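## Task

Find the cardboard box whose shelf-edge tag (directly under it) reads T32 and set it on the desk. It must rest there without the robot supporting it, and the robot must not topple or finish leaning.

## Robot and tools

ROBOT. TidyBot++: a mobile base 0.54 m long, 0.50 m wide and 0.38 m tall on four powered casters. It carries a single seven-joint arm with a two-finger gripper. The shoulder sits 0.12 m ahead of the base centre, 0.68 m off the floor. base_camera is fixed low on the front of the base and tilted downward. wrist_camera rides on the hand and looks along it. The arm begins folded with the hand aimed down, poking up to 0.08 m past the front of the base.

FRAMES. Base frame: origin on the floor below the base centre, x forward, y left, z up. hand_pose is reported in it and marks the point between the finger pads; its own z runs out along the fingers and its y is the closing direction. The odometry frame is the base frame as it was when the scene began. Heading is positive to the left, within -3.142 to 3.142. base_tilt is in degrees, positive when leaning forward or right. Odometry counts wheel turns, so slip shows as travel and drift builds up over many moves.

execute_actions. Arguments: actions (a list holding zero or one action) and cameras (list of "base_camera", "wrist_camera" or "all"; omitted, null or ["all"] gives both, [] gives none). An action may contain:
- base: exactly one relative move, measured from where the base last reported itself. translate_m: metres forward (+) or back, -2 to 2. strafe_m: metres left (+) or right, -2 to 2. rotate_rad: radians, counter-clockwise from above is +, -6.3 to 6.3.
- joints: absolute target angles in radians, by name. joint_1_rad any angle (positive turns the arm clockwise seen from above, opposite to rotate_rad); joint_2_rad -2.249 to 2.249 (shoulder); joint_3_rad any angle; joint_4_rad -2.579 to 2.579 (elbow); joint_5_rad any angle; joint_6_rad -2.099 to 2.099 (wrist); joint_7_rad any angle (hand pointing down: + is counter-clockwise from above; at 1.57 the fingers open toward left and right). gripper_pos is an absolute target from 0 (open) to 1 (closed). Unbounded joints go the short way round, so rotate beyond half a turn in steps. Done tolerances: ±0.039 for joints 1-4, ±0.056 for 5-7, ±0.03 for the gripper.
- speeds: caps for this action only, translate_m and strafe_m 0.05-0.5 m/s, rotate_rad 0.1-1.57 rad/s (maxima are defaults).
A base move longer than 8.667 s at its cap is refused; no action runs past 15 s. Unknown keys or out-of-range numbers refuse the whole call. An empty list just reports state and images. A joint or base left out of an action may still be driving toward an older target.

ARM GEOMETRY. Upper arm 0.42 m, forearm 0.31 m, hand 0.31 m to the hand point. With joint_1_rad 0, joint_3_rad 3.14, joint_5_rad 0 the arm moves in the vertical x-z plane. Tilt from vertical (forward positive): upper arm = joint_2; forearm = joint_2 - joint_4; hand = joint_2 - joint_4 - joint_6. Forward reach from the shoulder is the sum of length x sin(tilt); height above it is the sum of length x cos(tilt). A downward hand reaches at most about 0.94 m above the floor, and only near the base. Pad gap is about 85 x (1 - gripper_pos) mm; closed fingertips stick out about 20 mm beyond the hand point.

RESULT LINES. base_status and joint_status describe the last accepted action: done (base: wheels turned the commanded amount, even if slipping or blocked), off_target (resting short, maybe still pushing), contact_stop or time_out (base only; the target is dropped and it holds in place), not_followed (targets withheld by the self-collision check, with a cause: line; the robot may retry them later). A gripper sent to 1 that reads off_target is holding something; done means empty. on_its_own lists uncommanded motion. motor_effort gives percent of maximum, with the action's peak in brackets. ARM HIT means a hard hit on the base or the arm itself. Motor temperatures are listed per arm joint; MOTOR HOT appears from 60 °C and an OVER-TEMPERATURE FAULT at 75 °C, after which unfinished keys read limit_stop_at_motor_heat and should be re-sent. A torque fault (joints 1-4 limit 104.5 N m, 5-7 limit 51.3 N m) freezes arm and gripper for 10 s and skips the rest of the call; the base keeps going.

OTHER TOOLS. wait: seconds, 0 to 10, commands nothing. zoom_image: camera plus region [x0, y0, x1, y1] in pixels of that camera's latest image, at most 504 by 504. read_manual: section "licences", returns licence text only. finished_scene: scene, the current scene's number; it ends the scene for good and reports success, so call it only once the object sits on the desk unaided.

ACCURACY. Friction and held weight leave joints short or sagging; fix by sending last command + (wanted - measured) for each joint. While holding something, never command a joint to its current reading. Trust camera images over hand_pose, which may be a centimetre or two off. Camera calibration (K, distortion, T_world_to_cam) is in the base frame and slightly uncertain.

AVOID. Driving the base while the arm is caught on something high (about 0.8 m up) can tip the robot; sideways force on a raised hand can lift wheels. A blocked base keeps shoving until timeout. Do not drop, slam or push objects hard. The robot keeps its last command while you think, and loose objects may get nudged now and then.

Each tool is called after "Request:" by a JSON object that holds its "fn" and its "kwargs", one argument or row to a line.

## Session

Request:
{"fn": "execute_actions", "kwargs": {
  "actions": []
}}

Scene clock: 0.00 s.
Motor temperatures (°C, as the motors report them): [34 32 31 32 38 39 37]
base_odometry: x=+0.000 y=+0.000 heading=+0.000 (m, m, rad; odometry frame)
base_tilt: forward=-0.2 right=+0.8 (deg)
base_status: not commanded
joint_positions: joint_1_rad=-0.048 joint_2_rad=-0.336 joint_3_rad=+3.183 joint_4_rad=-2.544 joint_5_rad=+0.012 joint_6_rad=-0.834 joint_7_rad=+1.597 gripper_pos=+0.000
joint_status: not commanded
motor_effort: joint_1_rad=+1 joint_2_rad=-2 joint_3_rad=+1 joint_4_rad=+14 joint_5_rad=+0 joint_6_rad=+0 joint_7_rad=+0 (%)
hand_pose: x=+0.2640 y=+0.0013 z=+0.5822 quat_wxyz=(-0.002, +0.999, +0.021, +0.049) (m; base frame)
pictures: base_camera, wrist_camera
camera_calibration (this result's frames):
wrist_camera: T_world_to_cam=[[0.0354133, -0.999011, 0.0268888, -0.0269456], [-0.988462, -0.0389788, -0.146366, 0.41115], [0.147269, -0.0213953, -0.988865, 0.668696], [0, 0, 0, 1]] pos_world=[0.308882, 0.00341417, 0.722153]
Images, in order (width x height): base_camera 644x364, wrist_camera 644x476.

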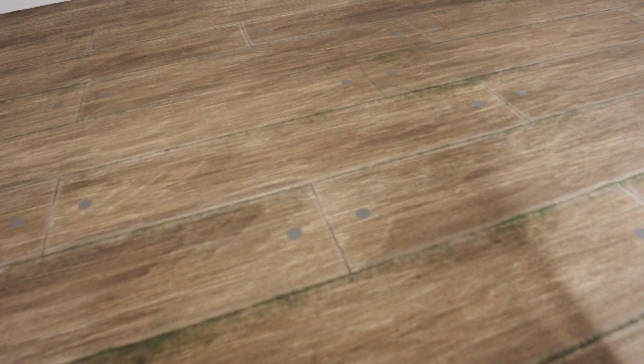

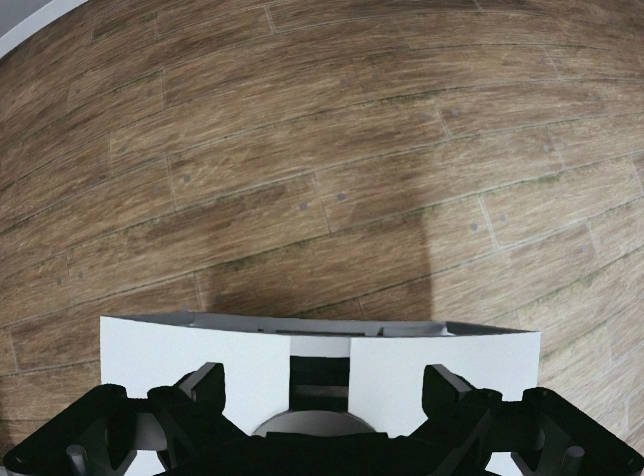

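Request:
{"fn": "execute_actions", "kwargs": {
  "actions": [
    {"base":{"rotate_rad":-1.25},"joints":{"joint_1_rad":0.01,"joint_3_rad":3.13,"joint_2_rad":-0.6,"joint_6_rad":0.05}}
  ]
}}

Request:
{"fn": "execute_actions", "kwargs": {
  "actions": [
    {"base":{"rotate_rad":-1.57},"joints":{"joint_1_rad":0.4}}
  ]
}}

Scene clock: 2.33 s.
Motor temperatures (°C, as the motors report them): [34 32 31 32 38 39 37]
base_odometry: x=+0.000 y=+0.000 heading=-1.249 (m, m, rad; odometry frame)
base_tilt: forward=-0.2 right=+0.8 (deg)
base_status: done
joint_positions: joint_1_rad=+0.002 joint_2_rad=-0.585 joint_3_rad=+3.145 joint_4_rad=-2.544 joint_5_rad=+0.012 joint_6_rad=+0.038 joint_7_rad=+1.597 gripper_pos=+0.000
joint_status: all done
motor_effort: joint_1_rad=+1(1) joint_2_rad=+0(2) joint_3_rad=+1(2) joint_4_rad=+20(20) joint_5_rad=-1(0) joint_6_rad=+7(8) joint_7_rad=+0(0) (%)
hand_pose: x=+0.4700 y=-0.0005 z=+0.8064 quat_wxyz=(+0.011, +0.820, +0.013, +0.573) (m; base frame)
pictures: base_camera, wrist_camera
camera_calibration (this result's frames):
wrist_camera: T_world_to_cam=[[-0.0200025, -0.999009, 0.0397662, -0.0263963], [-0.297976, -0.0320099, -0.954037, 0.974326], [0.954364, -0.0309325, -0.29704, -0.077234], [0, 0, 0, 1]] pos_world=[0.363507, 0.00242881, 0.90765]
Images, in order (width x height): base_camera 644x364, wrist_camera 644x476.

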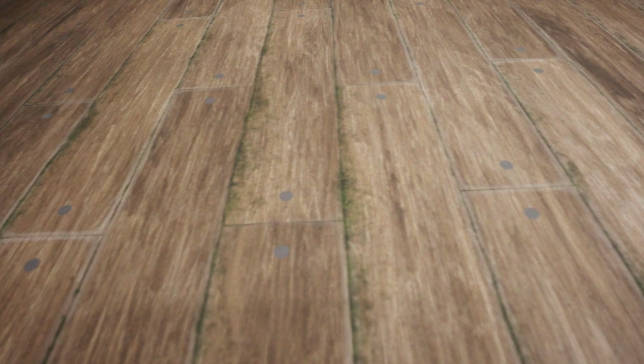

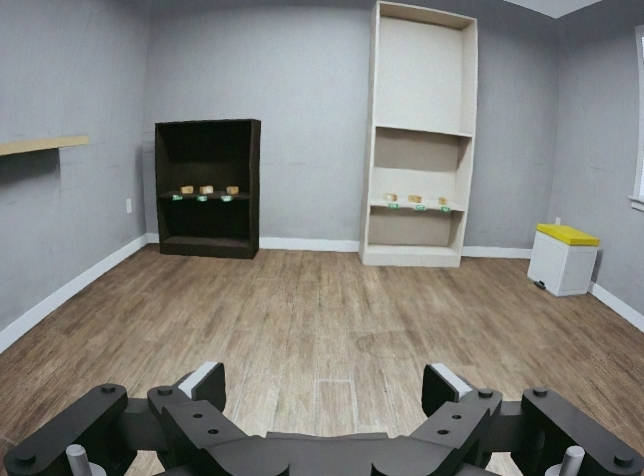

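Scene clock: 4.63 s.
Motor temperatures (°C, as the motors report them): [34 32 31 32 38 39 37]
base_odometry: x=+0.000 y=+0.000 heading=-2.818 (m, m, rad; odometry frame)
base_tilt: forward=-0.2 right=+0.8 (deg)
base_status: done
joint_positions: joint_1_rad=+0.395 joint_2_rad=-0.585 joint_3_rad=+3.141 joint_4_rad=-2.544 joint_5_rad=+0.012 joint_6_rad=+0.038 joint_7_rad=+1.597 gripper_pos=+0.000
joint_status: all done
motor_effort: joint_1_rad=+0(2) joint_2_rad=+1(1) joint_3_rad=+1(2) joint_4_rad=+20(20) joint_5_rad=+0(0) joint_6_rad=+8(7) joint_7_rad=+0(0) (%)
hand_pose: x=+0.4436 y=-0.1336 z=+0.8064 quat_wxyz=(+0.123, +0.807, -0.145, +0.559) (m; base frame)
pictures: base_camera, wrist_camera
camera_calibration (this result's frames):
wrist_camera: T_world_to_cam=[[-0.398301, -0.916294, 0.0419709, 0.0171185], [-0.288575, 0.0817434, -0.953962, 0.973119], [0.870678, -0.392076, -0.296978, -0.0672884], [0, 0, 0, 1]] pos_world=[0.346222, -0.0902427, 0.907617]
Images, in order (width x height): base_camera 644x364, wrist_camera 644x476.

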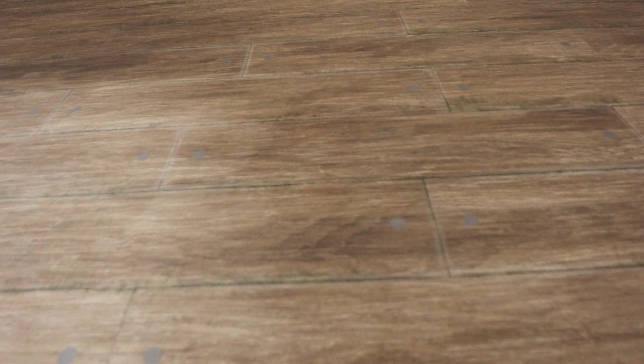

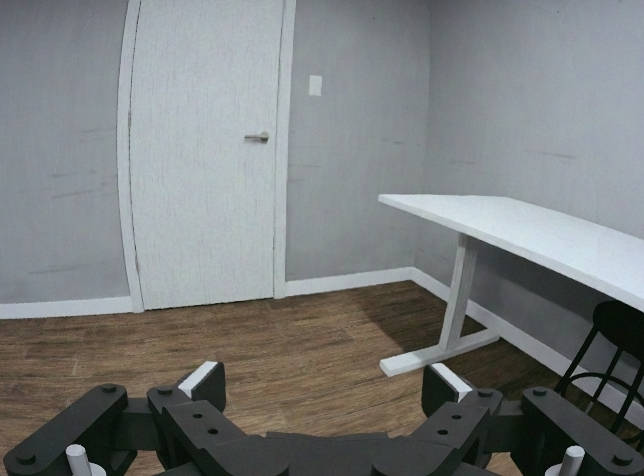

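Request:
{"fn": "execute_actions", "kwargs": {
  "actions": [
    {"base":{"rotate_rad":1.57},"joints":{"joint_1_rad":-0.01,"joint_7_rad":1.54}}
  ],
  "cameras": []
}}

Request:
{"fn": "execute_actions", "kwargs": {
  "actions": [
    {"base":{"translate_m":1.5}}
  ]
}}

Request:
{"fn": "zoom_image", "kwargs": {
  "camera": "wrist_camera",
  "region": [420,200,644,340]
}}

Request:
{"fn": "zoom_image", "kwargs": {
  "camera": "wrist_camera",
  "region": [0,200,224,340]
}}

Scene clock: 7.27 s.
Motor temperatures (°C, as the motors report them): [34 32 31 32 38 39 37]
base_odometry: x=+0.000 y=+0.000 heading=-1.249 (m, m, rad; odometry frame)
base_tilt: forward=-0.2 right=+0.8 (deg)
base_status: done
joint_positions: joint_1_rad=-0.001 joint_2_rad=-0.585 joint_3_rad=+3.139 joint_4_rad=-2.544 joint_5_rad=+0.012 joint_6_rad=+0.038 joint_7_rad=+1.567 gripper_pos=+0.000
joint_status: all done
motor_effort: joint_1_rad=+1(0) joint_2_rad=+0(1) joint_3_rad=+1(2) joint_4_rad=+20(20) joint_5_rad=-1(1) joint_6_rad=+8(8) joint_7_rad=+0(1) (%)
hand_pose: x=+0.4699 y=+0.0026 z=+0.8063 quat_wxyz=(+0.002, +0.820, +0.005, +0.573) (m; base frame)
pictures: none
No camera images: the call's "cameras" was empty. Leave "cameras" out to get every camera's image.

Scene clock: 11.53 s.
Motor temperatures (°C, as the motors report them): [34 32 31 32 38 39 37]
base_odometry: x=+0.475 y=-1.423 heading=-1.249 (m, m, rad; odometry frame)
base_tilt: forward=-0.2 right=+0.8 (deg)
base_status: done
joint_positions: joint_1_rad=-0.001 joint_2_rad=-0.587 joint_3_rad=+3.139 joint_4_rad=-2.544 joint_5_rad=+0.012 joint_6_rad=+0.038 joint_7_rad=+1.567 gripper_pos=+0.000
joint_status: not commanded
motor_effort: joint_1_rad=+0(1) joint_2_rad=+1(3) joint_3_rad=+1(1) joint_4_rad=+20(20) joint_5_rad=+0(1) joint_6_rad=+8(8) joint_7_rad=+1(1) (%)
hand_pose: x=+0.4696 y=+0.0026 z=+0.8073 quat_wxyz=(+0.002, +0.819, +0.005, +0.574) (m; base frame)
pictures: base_camera, wrist_camera
camera_calibration (this result's frames):
wrist_camera: T_world_to_cam=[[-0.0228448, -0.999627, 0.0149754, -0.00204069], [-0.29536, -0.00756222, -0.955356, 0.974963], [0.955113, -0.026248, -0.295077, -0.0784134], [0, 0, 0, 1]] pos_world=[0.362813, 0.00327476, 0.90833]
Images, in order (width x height): base_camera 644x364, wrist_camera 644x476.

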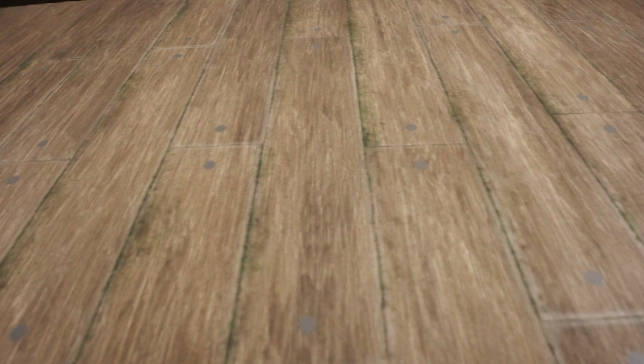

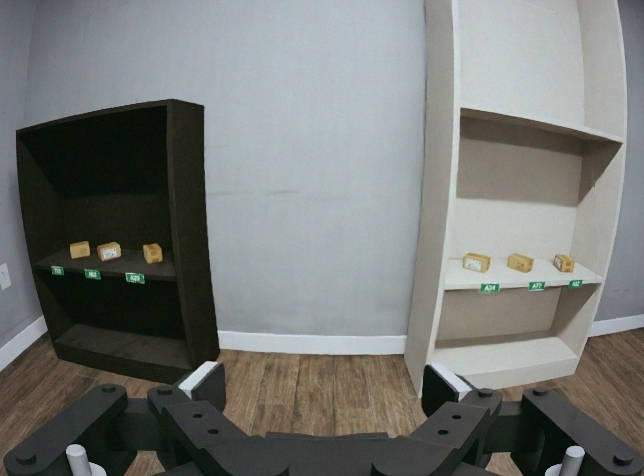

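Region (420, 200, 644, 340) of wrist_camera's 644x476 image, scaled by 2.250; it fills the top 315 rows of this view, and the rest is white.

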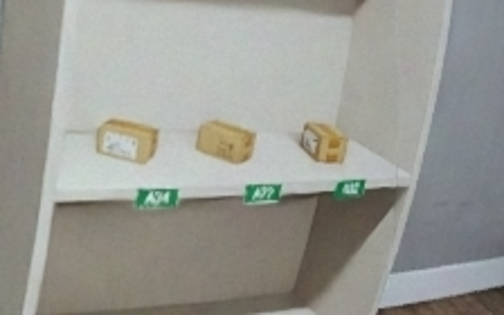

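Region (0, 200, 224, 340) of wrist_camera's 644x476 image, scaled by 2.250; it fills the top 315 rows of this view, and the rest is white.

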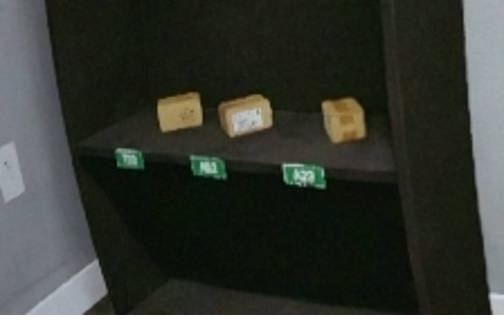

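Request:
{"fn": "execute_actions", "kwargs": {
  "actions": [
    {"base":{"translate_m":0.4},"joints":{"joint_2_rad":0.7,"joint_4_rad":-1.4,"joint_6_rad":-0.3}}
  ],
  "cameras": []
}}

Request:
{"fn": "execute_actions", "kwargs": {
  "actions": [
    {"base":{"strafe_m":0.9}}
  ]
}}

Scene clock: 14.40 s.
Motor temperatures (°C, as the motors report them): [34 32 31 32 38 39 37]
base_odometry: x=+0.602 y=-1.803 heading=-1.249 (m, m, rad; odometry frame)
base_tilt: forward=-0.2 right=+0.8 (deg)
base_status: done
joint_positions: joint_1_rad=-0.001 joint_2_rad=+0.688 joint_3_rad=+3.139 joint_4_rad=-1.421 joint_5_rad=+0.012 joint_6_rad=-0.271 joint_7_rad=+1.567 gripper_pos=+0.000
joint_status: all done
motor_effort: joint_1_rad=+0(1) joint_2_rad=-42(44) joint_3_rad=+0(2) joint_4_rad=+17(20) joint_5_rad=+0(0) joint_6_rad=+6(9) joint_7_rad=+1(0) (%)
hand_pose: x=+0.8709 y=+0.0024 z=+0.6207 quat_wxyz=(+0.002, +0.928, +0.004, +0.372) (m; base frame)
pictures: none
No camera images: the call's "cameras" was empty. Leave "cameras" out to get every camera's image.

Scene clock: 17.53 s.
Motor temperatures (°C, as the motors report them): [34 32 31 32 38 39 37]
base_odometry: x=+1.456 y=-1.518 heading=-1.249 (m, m, rad; odometry frame)
base_tilt: forward=-0.2 right=+0.8 (deg)
base_status: done
joint_positions: joint_1_rad=-0.013 joint_2_rad=+0.688 joint_3_rad=+3.138 joint_4_rad=-1.420 joint_5_rad=+0.012 joint_6_rad=-0.272 joint_7_rad=+1.567 gripper_pos=+0.000
joint_status: not commanded
motor_effort: joint_1_rad=+1(3) joint_2_rad=-43(43) joint_3_rad=+0(2) joint_4_rad=+18(18) joint_5_rad=-1(0) joint_6_rad=+5(6) joint_7_rad=+0(0) (%)
hand_pose: x=+0.8709 y=+0.0124 z=+0.6210 quat_wxyz=(-0.001, +0.928, +0.010, +0.372) (m; base frame)
pictures: base_camera, wrist_camera
camera_calibration (this result's frames):
wrist_camera: T_world_to_cam=[[-0.00375687, -0.999718, 0.0234526, -0.00213645], [-0.688845, -0.0144138, -0.724765, 1.11513], [0.724899, -0.0188781, -0.688597, -0.0716761], [0, 0, 0, 1]] pos_world=[0.820105, 0.0125844, 0.758904]
Images, in order (width x height): base_camera 644x364, wrist_camera 644x476.

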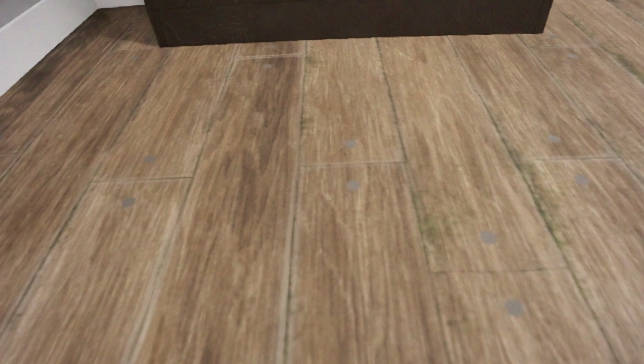

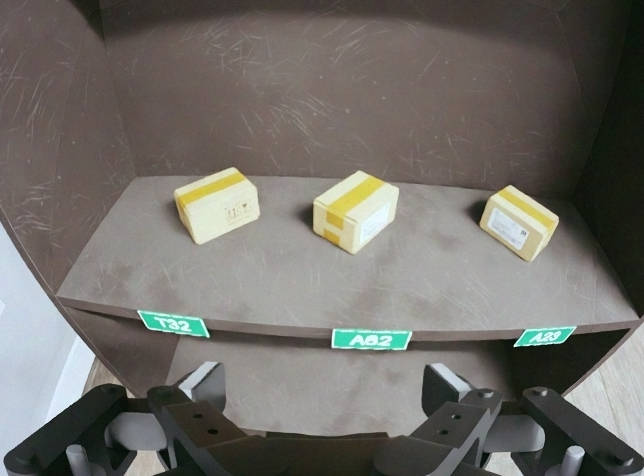

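Request:
{"fn": "execute_actions", "kwargs": {
  "actions": [
    {"joints":{"joint_1_rad":-0.21,"joint_2_rad":0.9,"joint_4_rad":-0.78,"joint_6_rad":-1.43,"joint_7_rad":0.56}}
  ],
  "cameras": []
}}

Request:
{"fn": "execute_actions", "kwargs": {
  "actions": [
    {"base":{"translate_m":0.35},"speeds":{"translate_m":0.15}}
  ]
}}

Scene clock: 19.67 s.
Motor temperatures (°C, as the motors report them): [34 32 31 32 38 39 37]
base_odometry: x=+1.456 y=-1.518 heading=-1.249 (m, m, rad; odometry frame)
base_tilt: forward=-0.2 right=+0.8 (deg)
base_status: not commanded
joint_positions: joint_1_rad=-0.202 joint_2_rad=+0.877 joint_3_rad=+3.138 joint_4_rad=-0.800 joint_5_rad=+0.012 joint_6_rad=-1.405 joint_7_rad=+0.584 gripper_pos=+0.000
joint_status: all done
motor_effort: joint_1_rad=+1(0) joint_2_rad=-47(46) joint_3_rad=+0(1) joint_4_rad=+16(17) joint_5_rad=+0(0) joint_6_rad=+0(6) joint_7_rad=+0(0) (%)
hand_pose: x=+0.7603 y=+0.1311 z=+0.6071 quat_wxyz=(-0.013, +0.924, -0.380, +0.027) (m; base frame)
pictures: none
No camera images: the call's "cameras" was empty. Leave "cameras" out to get every camera's image.

Scene clock: 22.63 s.
Motor temperatures (°C, as the motors report them): [34 33 31 32 38 39 37]
base_odometry: x=+1.567 y=-1.850 heading=-1.249 (m, m, rad; odometry frame)
base_tilt: forward=-0.2 right=+0.8 (deg)
base_status: done
joint_positions: joint_1_rad=-0.203 joint_2_rad=+0.884 joint_3_rad=+3.138 joint_4_rad=-0.798 joint_5_rad=+0.012 joint_6_rad=-1.406 joint_7_rad=+0.584 gripper_pos=+0.000
joint_status: not commanded
motor_effort: joint_1_rad=+0(2) joint_2_rad=-48(49) joint_3_rad=+0(0) joint_4_rad=+17(18) joint_5_rad=+0(0) joint_6_rad=+0(1) joint_7_rad=+1(0) (%)
hand_pose: x=+0.7601 y=+0.1314 z=+0.6032 quat_wxyz=(-0.012, +0.924, -0.380, +0.025) (m; base frame)
pictures: base_camera, wrist_camera
camera_calibration (this result's frames):
wrist_camera: T_world_to_cam=[[-0.706315, -0.707808, -0.0112688, 0.633413], [-0.704597, 0.704469, -0.0852465, 0.559343], [0.0682767, -0.052271, -0.996296, 0.687737], [0, 0, 0, 1]] pos_world=[0.794545, 0.0902441, 0.74001]
Images, in order (width x height): base_camera 644x364, wrist_camera 644x476.

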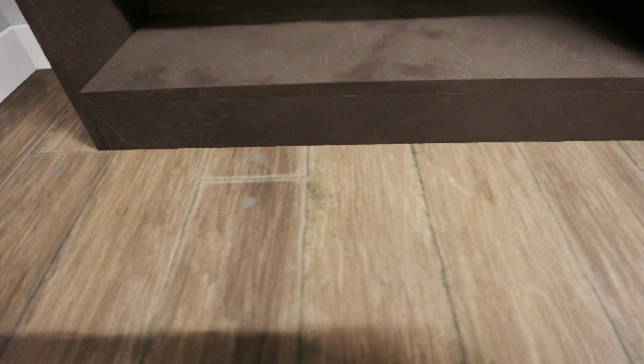

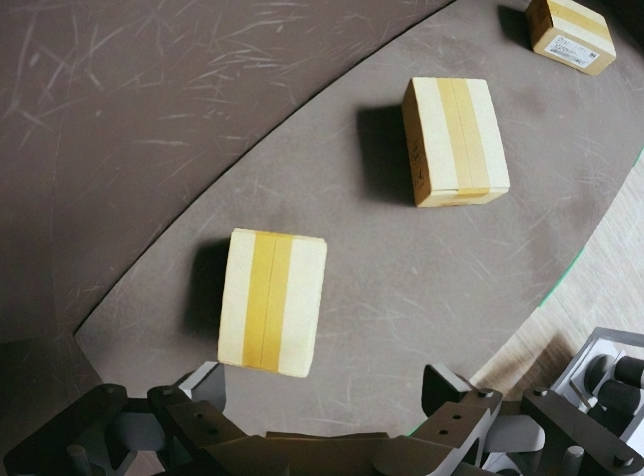

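Request:
{"fn": "execute_actions", "kwargs": {
  "actions": [
    {"base":{"translate_m":0.045},"joints":{"joint_7_rad":0.42,"joint_2_rad":0.96,"joint_6_rad":-1.33}}
  ],
  "cameras": ["wrist_camera"]
}}

Scene clock: 23.80 s.
Motor temperatures (°C, as the motors report them): [34 33 31 32 38 39 37]
base_odometry: x=+1.581 y=-1.893 heading=-1.249 (m, m, rad; odometry frame)
base_tilt: forward=-0.2 right=+0.8 (deg)
base_status: done
joint_positions: joint_1_rad=-0.204 joint_2_rad=+0.957 joint_3_rad=+3.138 joint_4_rad=-0.796 joint_5_rad=+0.012 joint_6_rad=-1.351 joint_7_rad=+0.441 gripper_pos=+0.000
joint_status: all done
motor_effort: joint_1_rad=+1(3) joint_2_rad=-47(51) joint_3_rad=+0(1) joint_4_rad=+15(17) joint_5_rad=-1(0) joint_6_rad=+0(1) joint_7_rad=+0(0) (%)
hand_pose: x=+0.7704 y=+0.1341 z=+0.5563 quat_wxyz=(-0.009, +0.895, -0.445, +0.018) (m; base frame)
pictures: wrist_camera
camera_calibration (this result's frames):
wrist_camera: T_world_to_cam=[[-0.799174, -0.601097, -0.00207986, 0.69417], [-0.599405, 0.797174, -0.0722991, 0.460043], [0.0451168, -0.0565329, -0.997381, 0.659469], [0, 0, 0, 1]] pos_world=[0.800761, 0.0878104, 0.692446]
Images, in order (width x height): wrist_camera 644x476.

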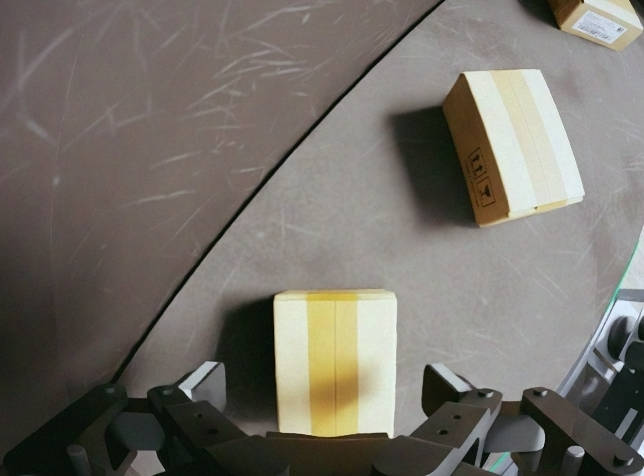

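Request:
{"fn": "execute_actions", "kwargs": {
  "actions": [
    {"joints":{"joint_2_rad":1.04,"joint_6_rad":-1.305}}
  ],
  "cameras": ["wrist_camera"]
}}

Request:
{"fn": "execute_actions", "kwargs": {
  "actions": [
    {"joints":{"gripper_pos":1}}
  ],
  "cameras": []
}}

Request:
{"fn": "execute_actions", "kwargs": {
  "actions": [
    {"joints":{"joint_2_rad":0.97}}
  ],
  "cameras": ["wrist_camera"]
}}

Scene clock: 25.10 s.
Motor temperatures (°C, as the motors report them): [34 33 31 32 38 39 37]
base_odometry: x=+1.581 y=-1.893 heading=-1.249 (m, m, rad; odometry frame)
base_tilt: forward=-0.2 right=+0.8 (deg)
base_status: not commanded
joint_positions: joint_1_rad=-0.204 joint_2_rad=+1.034 joint_3_rad=+3.138 joint_4_rad=-0.794 joint_5_rad=+0.012 joint_6_rad=-1.334 joint_7_rad=+0.441 gripper_pos=+0.000
joint_status: all done
motor_effort: joint_1_rad=+1(1) joint_2_rad=-48(53) joint_3_rad=+0(0) joint_4_rad=+16(17) joint_5_rad=+0(0) joint_6_rad=-1(0) joint_7_rad=+0(0) (%)
hand_pose: x=+0.7646 y=+0.1329 z=+0.5056 quat_wxyz=(+0.010, +0.896, -0.445, -0.006) (m; base frame)
pictures: wrist_camera
camera_calibration (this result's frames):
wrist_camera: T_world_to_cam=[[-0.797671, -0.600912, 0.0512392, 0.660591], [-0.602962, 0.796387, -0.0469645, 0.443848], [-0.0125847, -0.0683575, -0.997582, 0.654882], [0, 0, 0, 1]] pos_world=[0.802799, 0.0882482, 0.640295]
Images, in order (width x height): wrist_camera 644x476.

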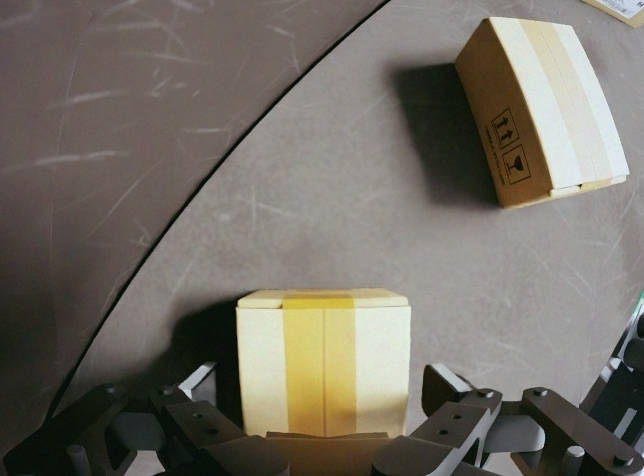

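Scene clock: 26.20 s.
Motor temperatures (°C, as the motors report them): [34 33 31 32 38 39 37]
base_odometry: x=+1.581 y=-1.893 heading=-1.249 (m, m, rad; odometry frame)
base_tilt: forward=-0.2 right=+0.8 (deg)
base_status: not commanded
joint_positions: joint_1_rad=-0.204 joint_2_rad=+1.034 joint_3_rad=+3.138 joint_4_rad=-0.793 joint_5_rad=+0.012 joint_6_rad=-1.333 joint_7_rad=+0.441 gripper_pos=+0.349
joint_status: gripper_pos off_target (ended at +0.349, target +1.000)
motor_effort: joint_1_rad=+1(1) joint_2_rad=-48(51) joint_3_rad=+0(0) joint_4_rad=+15(16) joint_5_rad=+0(0) joint_6_rad=+0(0) joint_7_rad=+0(0) (%)
hand_pose: x=+0.7652 y=+0.1331 z=+0.5062 quat_wxyz=(+0.009, +0.896, -0.445, -0.005) (m; base frame)
pictures: none
No camera images: the call's "cameras" was empty. Leave "cameras" out to get every camera's image.

Scene clock: 27.17 s.
Motor temperatures (°C, as the motors report them): [34 33 31 32 38 39 37]
base_odometry: x=+1.581 y=-1.893 heading=-1.249 (m, m, rad; odometry frame)
base_tilt: forward=-0.2 right=+0.8 (deg)
base_status: not commanded
joint_positions: joint_1_rad=-0.204 joint_2_rad=+0.989 joint_3_rad=+3.138 joint_4_rad=-0.793 joint_5_rad=+0.012 joint_6_rad=-1.333 joint_7_rad=+0.441 gripper_pos=+0.349
joint_status: all done
motor_effort: joint_1_rad=+1(1) joint_2_rad=-50(52) joint_3_rad=+0(0) joint_4_rad=+17(17) joint_5_rad=+0(0) joint_6_rad=+0(0) joint_7_rad=+0(0) (%)
hand_pose: x=+0.7722 y=+0.1345 z=+0.5357 quat_wxyz=(-0.005, +0.896, -0.445, +0.013) (m; base frame)
pictures: wrist_camera
camera_calibration (this result's frames):
wrist_camera: T_world_to_cam=[[-0.799048, -0.601196, 0.00923411, 0.689706], [-0.600369, 0.796922, -0.0668717, 0.457211], [0.0328442, -0.0589776, -0.997719, 0.648866], [0, 0, 0, 1]] pos_world=[0.804292, 0.088556, 0.671591]
Images, in order (width x height): wrist_camera 644x476.

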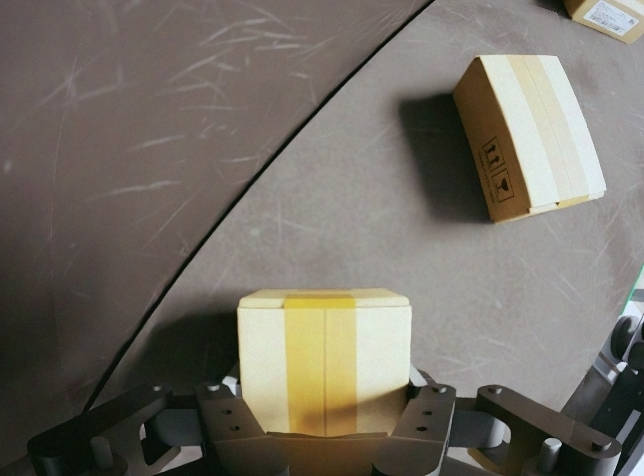

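Request:
{"fn": "execute_actions", "kwargs": {
  "actions": [
    {"base":{"translate_m":-0.5}}
  ],
  "cameras": []
}}

Request:
{"fn": "execute_actions", "kwargs": {
  "actions": [
    {"base":{"rotate_rad":-2.6},"joints":{"joint_1_rad":0,"joint_2_rad":0.1,"joint_4_rad":-1.3,"joint_6_rad":-0.9,"joint_7_rad":1.57}}
  ],
  "cameras": ["wrist_camera"]
}}

Request:
{"fn": "execute_actions", "kwargs": {
  "actions": [
    {"base":{"translate_m":2}}
  ]
}}

Scene clock: 29.97 s.
Motor temperatures (°C, as the motors report them): [34 33 31 32 38 39 37]
base_odometry: x=+1.423 y=-1.419 heading=-1.249 (m, m, rad; odometry frame)
base_tilt: forward=-0.2 right=+0.8 (deg)
base_status: done
joint_positions: joint_1_rad=-0.206 joint_2_rad=+0.988 joint_3_rad=+3.138 joint_4_rad=-0.793 joint_5_rad=+0.012 joint_6_rad=-1.328 joint_7_rad=+0.441 gripper_pos=+0.349
joint_status: not commanded
motor_effort: joint_1_rad=+1(5) joint_2_rad=-49(53) joint_3_rad=+0(2) joint_4_rad=+15(18) joint_5_rad=+0(0) joint_6_rad=+0(1) joint_7_rad=-1(0) (%)
hand_pose: x=+0.7737 y=+0.1366 z=+0.5369 quat_wxyz=(-0.007, +0.896, -0.444, +0.015) (m; base frame)
pictures: none
No camera images: the call's "cameras" was empty. Leave "cameras" out to get every camera's image.

Scene clock: 32.90 s.
Motor temperatures (°C, as the motors report them): [34 33 31 32 38 39 37]
base_odometry: x=+1.423 y=-1.419 heading=+2.435 (m, m, rad; odometry frame)
base_tilt: forward=-0.2 right=+0.8 (deg)
base_status: done
joint_positions: joint_1_rad=+0.003 joint_2_rad=+0.129 joint_3_rad=+3.138 joint_4_rad=-1.283 joint_5_rad=+0.012 joint_6_rad=-0.927 joint_7_rad=+1.546 gripper_pos=+0.349
joint_status: all done
motor_effort: joint_1_rad=+1(8) joint_2_rad=-27(54) joint_3_rad=+0(4) joint_4_rad=+20(21) joint_5_rad=+0(2) joint_6_rad=+6(7) joint_7_rad=+0(0) (%)
hand_pose: x=+0.7073 y=-0.0015 z=+0.9323 quat_wxyz=(+0.000, +0.921, -0.010, +0.390) (m; base frame)
pictures: wrist_camera
camera_calibration (this result's frames):
wrist_camera: T_world_to_cam=[[-0.0425313, -0.999039, 0.0106169, 0.0154144], [-0.659155, 0.0200729, -0.751739, 1.23206], [0.750803, -0.0389706, -0.659376, 0.215498], [0, 0, 0, 1]] pos_world=[0.650976, -0.000933368, 1.06812]
Images, in order (width x height): wrist_camera 644x476.

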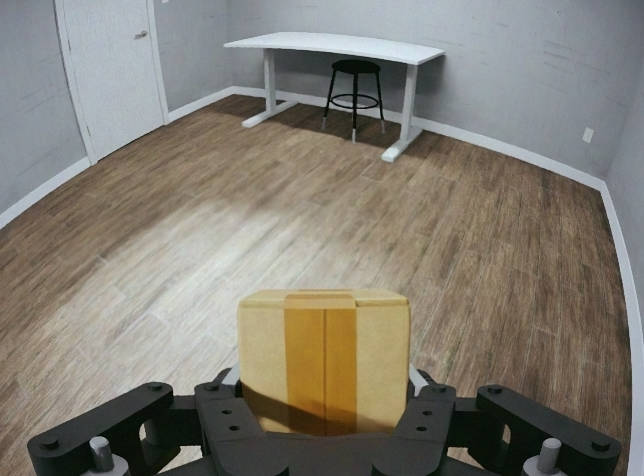

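Scene clock: 38.27 s.
Motor temperatures (°C, as the motors report them): [34 33 31 32 38 39 37]
base_odometry: x=-0.098 y=-0.119 heading=+2.435 (m, m, rad; odometry frame)
base_tilt: forward=-0.2 right=+0.8 (deg)
base_status: done
joint_positions: joint_1_rad=+0.003 joint_2_rad=+0.114 joint_3_rad=+3.138 joint_4_rad=-1.287 joint_5_rad=+0.012 joint_6_rad=-0.926 joint_7_rad=+1.546 gripper_pos=+0.349
joint_status: not commanded
motor_effort: joint_1_rad=+1(2) joint_2_rad=-27(29) joint_3_rad=+0(1) joint_4_rad=+20(21) joint_5_rad=+0(0) joint_6_rad=+7(8) joint_7_rad=+1(1) (%)
hand_pose: x=+0.7031 y=-0.0015 z=+0.9391 quat_wxyz=(+0.000, +0.918, -0.010, +0.396) (m; base frame)
pictures: base_camera, wrist_camera
camera_calibration (this result's frames):
wrist_camera: T_world_to_cam=[[-0.0426414, -0.999039, 0.0101551, 0.0156926], [-0.650102, 0.0200269, -0.759583, 1.23546], [0.758649, -0.0389915, -0.650331, 0.209073], [0, 0, 0, 1]] pos_world=[0.645231, -0.000912801, 1.07424]
Images, in order (width x height): base_camera 644x364, wrist_camera 644x476.

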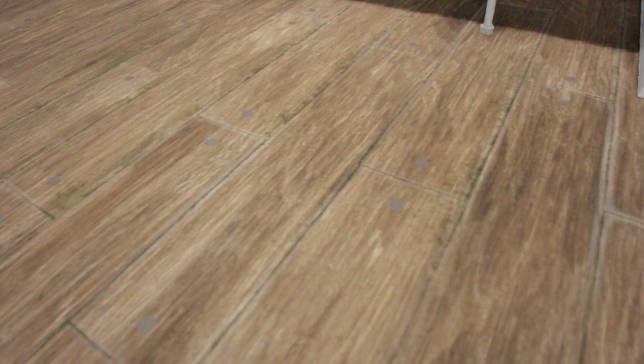

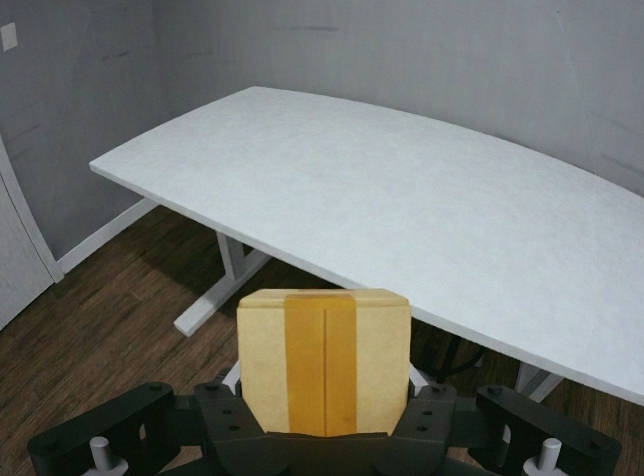

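Request:
{"fn": "execute_actions", "kwargs": {
  "actions": [
    {"base":{"translate_m":0.43},"joints":{"joint_1_rad":0.5,"joint_2_rad":0.57,"joint_4_rad":-0.62,"joint_6_rad":-1.77}}
  ]
}}

Request:
{"fn": "execute_actions", "kwargs": {
  "actions": [
    {"joints":{"joint_2_rad":0.68}}
  ],
  "cameras": []
}}

Request:
{"fn": "execute_actions", "kwargs": {
  "actions": [
    {"joints":{"joint_2_rad":0.73}}
  ],
  "cameras": ["wrist_camera"]
}}

Scene clock: 40.73 s.
Motor temperatures (°C, as the motors report them): [34 33 31 32 38 39 37]
base_odometry: x=-0.425 y=+0.161 heading=+2.435 (m, m, rad; odometry frame)
base_tilt: forward=-0.2 right=+0.8 (deg)
base_status: done
joint_positions: joint_1_rad=+0.492 joint_2_rad=+0.574 joint_3_rad=+3.138 joint_4_rad=-0.644 joint_5_rad=+0.012 joint_6_rad=-1.742 joint_7_rad=+1.546 gripper_pos=+0.349
joint_status: all done
motor_effort: joint_1_rad=+0(2) joint_2_rad=-39(41) joint_3_rad=+0(2) joint_4_rad=+17(21) joint_5_rad=+0(0) joint_6_rad=+2(7) joint_7_rad=+1(1) (%)
hand_pose: x=+0.6297 y=-0.2743 z=+0.8375 quat_wxyz=(+0.025, +0.963, -0.255, +0.087) (m; base frame)
pictures: base_camera, wrist_camera
camera_calibration (this result's frames):
wrist_camera: T_world_to_cam=[[-0.501985, -0.864266, 0.0324753, 0.0485537], [-0.845594, 0.482563, -0.228261, 0.921023], [0.181607, -0.142044, -0.973058, 0.793464], [0, 0, 0, 1]] pos_world=[0.659087, -0.289781, 0.980743]
Images, in order (width x height): base_camera 644x364, wrist_camera 644x476.

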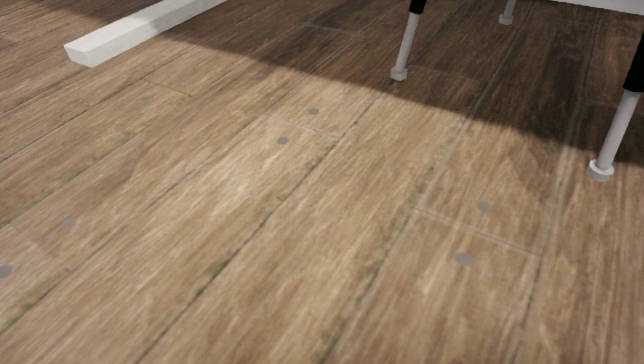

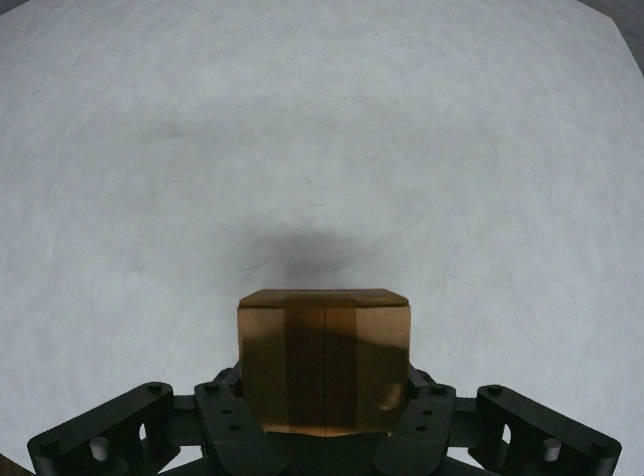

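Scene clock: 41.80 s.
Motor temperatures (°C, as the motors report them): [34 33 31 32 38 39 37]
base_odometry: x=-0.425 y=+0.161 heading=+2.435 (m, m, rad; odometry frame)
base_tilt: forward=-0.2 right=+0.8 (deg)
base_status: not commanded
joint_positions: joint_1_rad=+0.492 joint_2_rad=+0.684 joint_3_rad=+3.138 joint_4_rad=-0.638 joint_5_rad=+0.012 joint_6_rad=-1.742 joint_7_rad=+1.546 gripper_pos=+0.349
joint_status: all done
motor_effort: joint_1_rad=+1(1) joint_2_rad=-42(46) joint_3_rad=+0(0) joint_4_rad=+16(17) joint_5_rad=+0(0) joint_6_rad=+1(1) joint_7_rad=+0(0) (%)
hand_pose: x=+0.6428 y=-0.2813 z=+0.7746 quat_wxyz=(+0.013, +0.966, -0.255, +0.036) (m; base frame)
pictures: none
No camera images: the call's "cameras" was empty. Leave "cameras" out to get every camera's image.

Scene clock: 42.67 s.
Motor temperatures (°C, as the motors report them): [34 33 31 32 38 39 37]
base_odometry: x=-0.425 y=+0.161 heading=+2.435 (m, m, rad; odometry frame)
base_tilt: forward=-0.2 right=+0.8 (deg)
base_status: not commanded
joint_positions: joint_1_rad=+0.492 joint_2_rad=+0.723 joint_3_rad=+3.138 joint_4_rad=-0.638 joint_5_rad=+0.012 joint_6_rad=-1.742 joint_7_rad=+1.546 gripper_pos=+0.349
joint_status: all done
motor_effort: joint_1_rad=+1(1) joint_2_rad=-42(45) joint_3_rad=+0(0) joint_4_rad=+18(18) joint_5_rad=+0(0) joint_6_rad=+1(0) joint_7_rad=+1(0) (%)
hand_pose: x=+0.6457 y=-0.2828 z=+0.7518 quat_wxyz=(+0.009, +0.967, -0.255, +0.018) (m; base frame)
pictures: wrist_camera
camera_calibration (this result's frames):
wrist_camera: T_world_to_cam=[[-0.497604, -0.866612, 0.0370695, 0.0450195], [-0.865511, 0.493243, -0.0871933, 0.828852], [0.0572785, -0.0754718, -0.995501, 0.821859], [0, 0, 0, 1]] pos_world=[0.692708, -0.307783, 0.888763]
Images, in order (width x height): wrist_camera 644x476.

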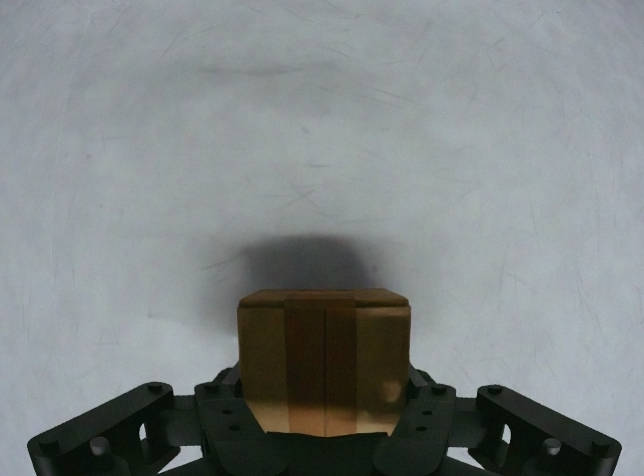

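Request:
{"fn": "execute_actions", "kwargs": {
  "actions": [
    {"joints":{"joint_2_rad":0.79}}
  ],
  "cameras": []
}}

Scene clock: 43.87 s.
Motor temperatures (°C, as the motors report them): [34 33 31 32 38 39 37]
base_odometry: x=-0.425 y=+0.161 heading=+2.435 (m, m, rad; odometry frame)
base_tilt: forward=-0.2 right=+0.8 (deg)
base_status: not commanded
joint_positions: joint_1_rad=+0.492 joint_2_rad=+0.745 joint_3_rad=+3.138 joint_4_rad=-0.622 joint_5_rad=+0.012 joint_6_rad=-1.753 joint_7_rad=+1.546 gripper_pos=+0.349
joint_status: joint_2_rad off_target (ended at +0.745, target +0.790)
motor_effort: joint_1_rad=+1(2) joint_2_rad=-39(43) joint_3_rad=+0(1) joint_4_rad=+14(17) joint_5_rad=+0(1) joint_6_rad=+1(4) joint_7_rad=+0(1) (%)
hand_pose: x=+0.6476 y=-0.2840 z=+0.7435 quat_wxyz=(+0.007, +0.967, -0.255, +0.010) (m; base frame)
pictures: none
No camera images: the call's "cameras" was empty. Leave "cameras" out to get every camera's image.

Request:
{"fn": "execute_actions", "kwargs": {
  "actions": [
    {"joints":{"gripper_pos":0,"joint_2_rad":0.75}}
  ],
  "cameras": []
}}

Request:
{"fn": "execute_actions", "kwargs": {
  "actions": [
    {"joints":{"joint_2_rad":0.5}}
  ],
  "cameras": ["wrist_camera"]
}}

Scene clock: 45.13 s.
Motor temperatures (°C, as the motors report them): [34 33 31 32 38 39 37]
base_odometry: x=-0.425 y=+0.161 heading=+2.435 (m, m, rad; odometry frame)
base_tilt: forward=-0.2 right=+0.8 (deg)
base_status: not commanded
joint_positions: joint_1_rad=+0.492 joint_2_rad=+0.745 joint_3_rad=+3.138 joint_4_rad=-0.621 joint_5_rad=+0.012 joint_6_rad=-1.753 joint_7_rad=+1.546 gripper_pos=+0.000
joint_status: all done
motor_effort: joint_1_rad=+1(0) joint_2_rad=-42(44) joint_3_rad=+0(0) joint_4_rad=+16(16) joint_5_rad=+0(0) joint_6_rad=+0(2) joint_7_rad=+0(0) (%)
hand_pose: x=+0.6476 y=-0.2841 z=+0.7437 quat_wxyz=(+0.007, +0.967, -0.255, +0.010) (m; base frame)
pictures: none
No camera images: the call's "cameras" was empty. Leave "cameras" out to get every camera's image.

Scene clock: 46.67 s.
Motor temperatures (°C, as the motors report them): [34 33 31 32 38 39 37]
base_odometry: x=-0.425 y=+0.161 heading=+2.435 (m, m, rad; odometry frame)
base_tilt: forward=-0.2 right=+0.8 (deg)
base_status: not commanded
joint_positions: joint_1_rad=+0.492 joint_2_rad=+0.493 joint_3_rad=+3.138 joint_4_rad=-0.621 joint_5_rad=+0.012 joint_6_rad=-1.753 joint_7_rad=+1.546 gripper_pos=+0.000
joint_status: all done
motor_effort: joint_1_rad=+1(1) joint_2_rad=-35(46) joint_3_rad=+0(0) joint_4_rad=+16(18) joint_5_rad=+0(0) joint_6_rad=+2(2) joint_7_rad=+0(0) (%)
hand_pose: x=+0.6173 y=-0.2678 z=+0.8915 quat_wxyz=(+0.036, +0.958, -0.254, +0.132) (m; base frame)
pictures: wrist_camera
camera_calibration (this result's frames):
wrist_camera: T_world_to_cam=[[-0.504854, -0.862717, 0.0290166, 0.0514342], [-0.822951, 0.470894, -0.317821, 0.982413], [0.260526, -0.184332, -0.947707, 0.766539], [0, 0, 0, 1]] pos_world=[0.634742, -0.276942, 1.03719]
Images, in order (width x height): wrist_camera 644x476.

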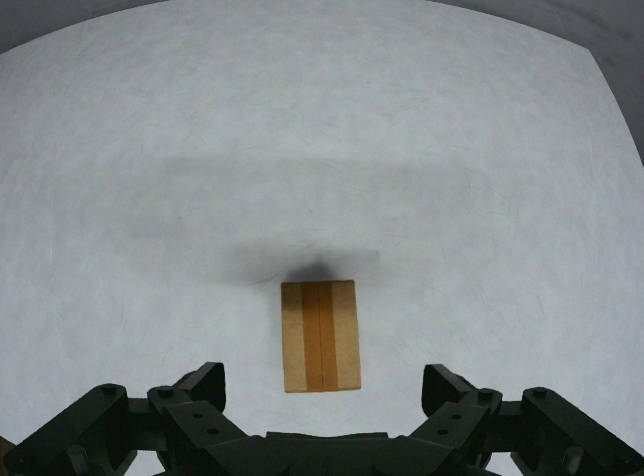

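Request:
{"fn": "finished_scene", "kwargs": {
  "scene": 2
}}

The scene is finished: the task was done.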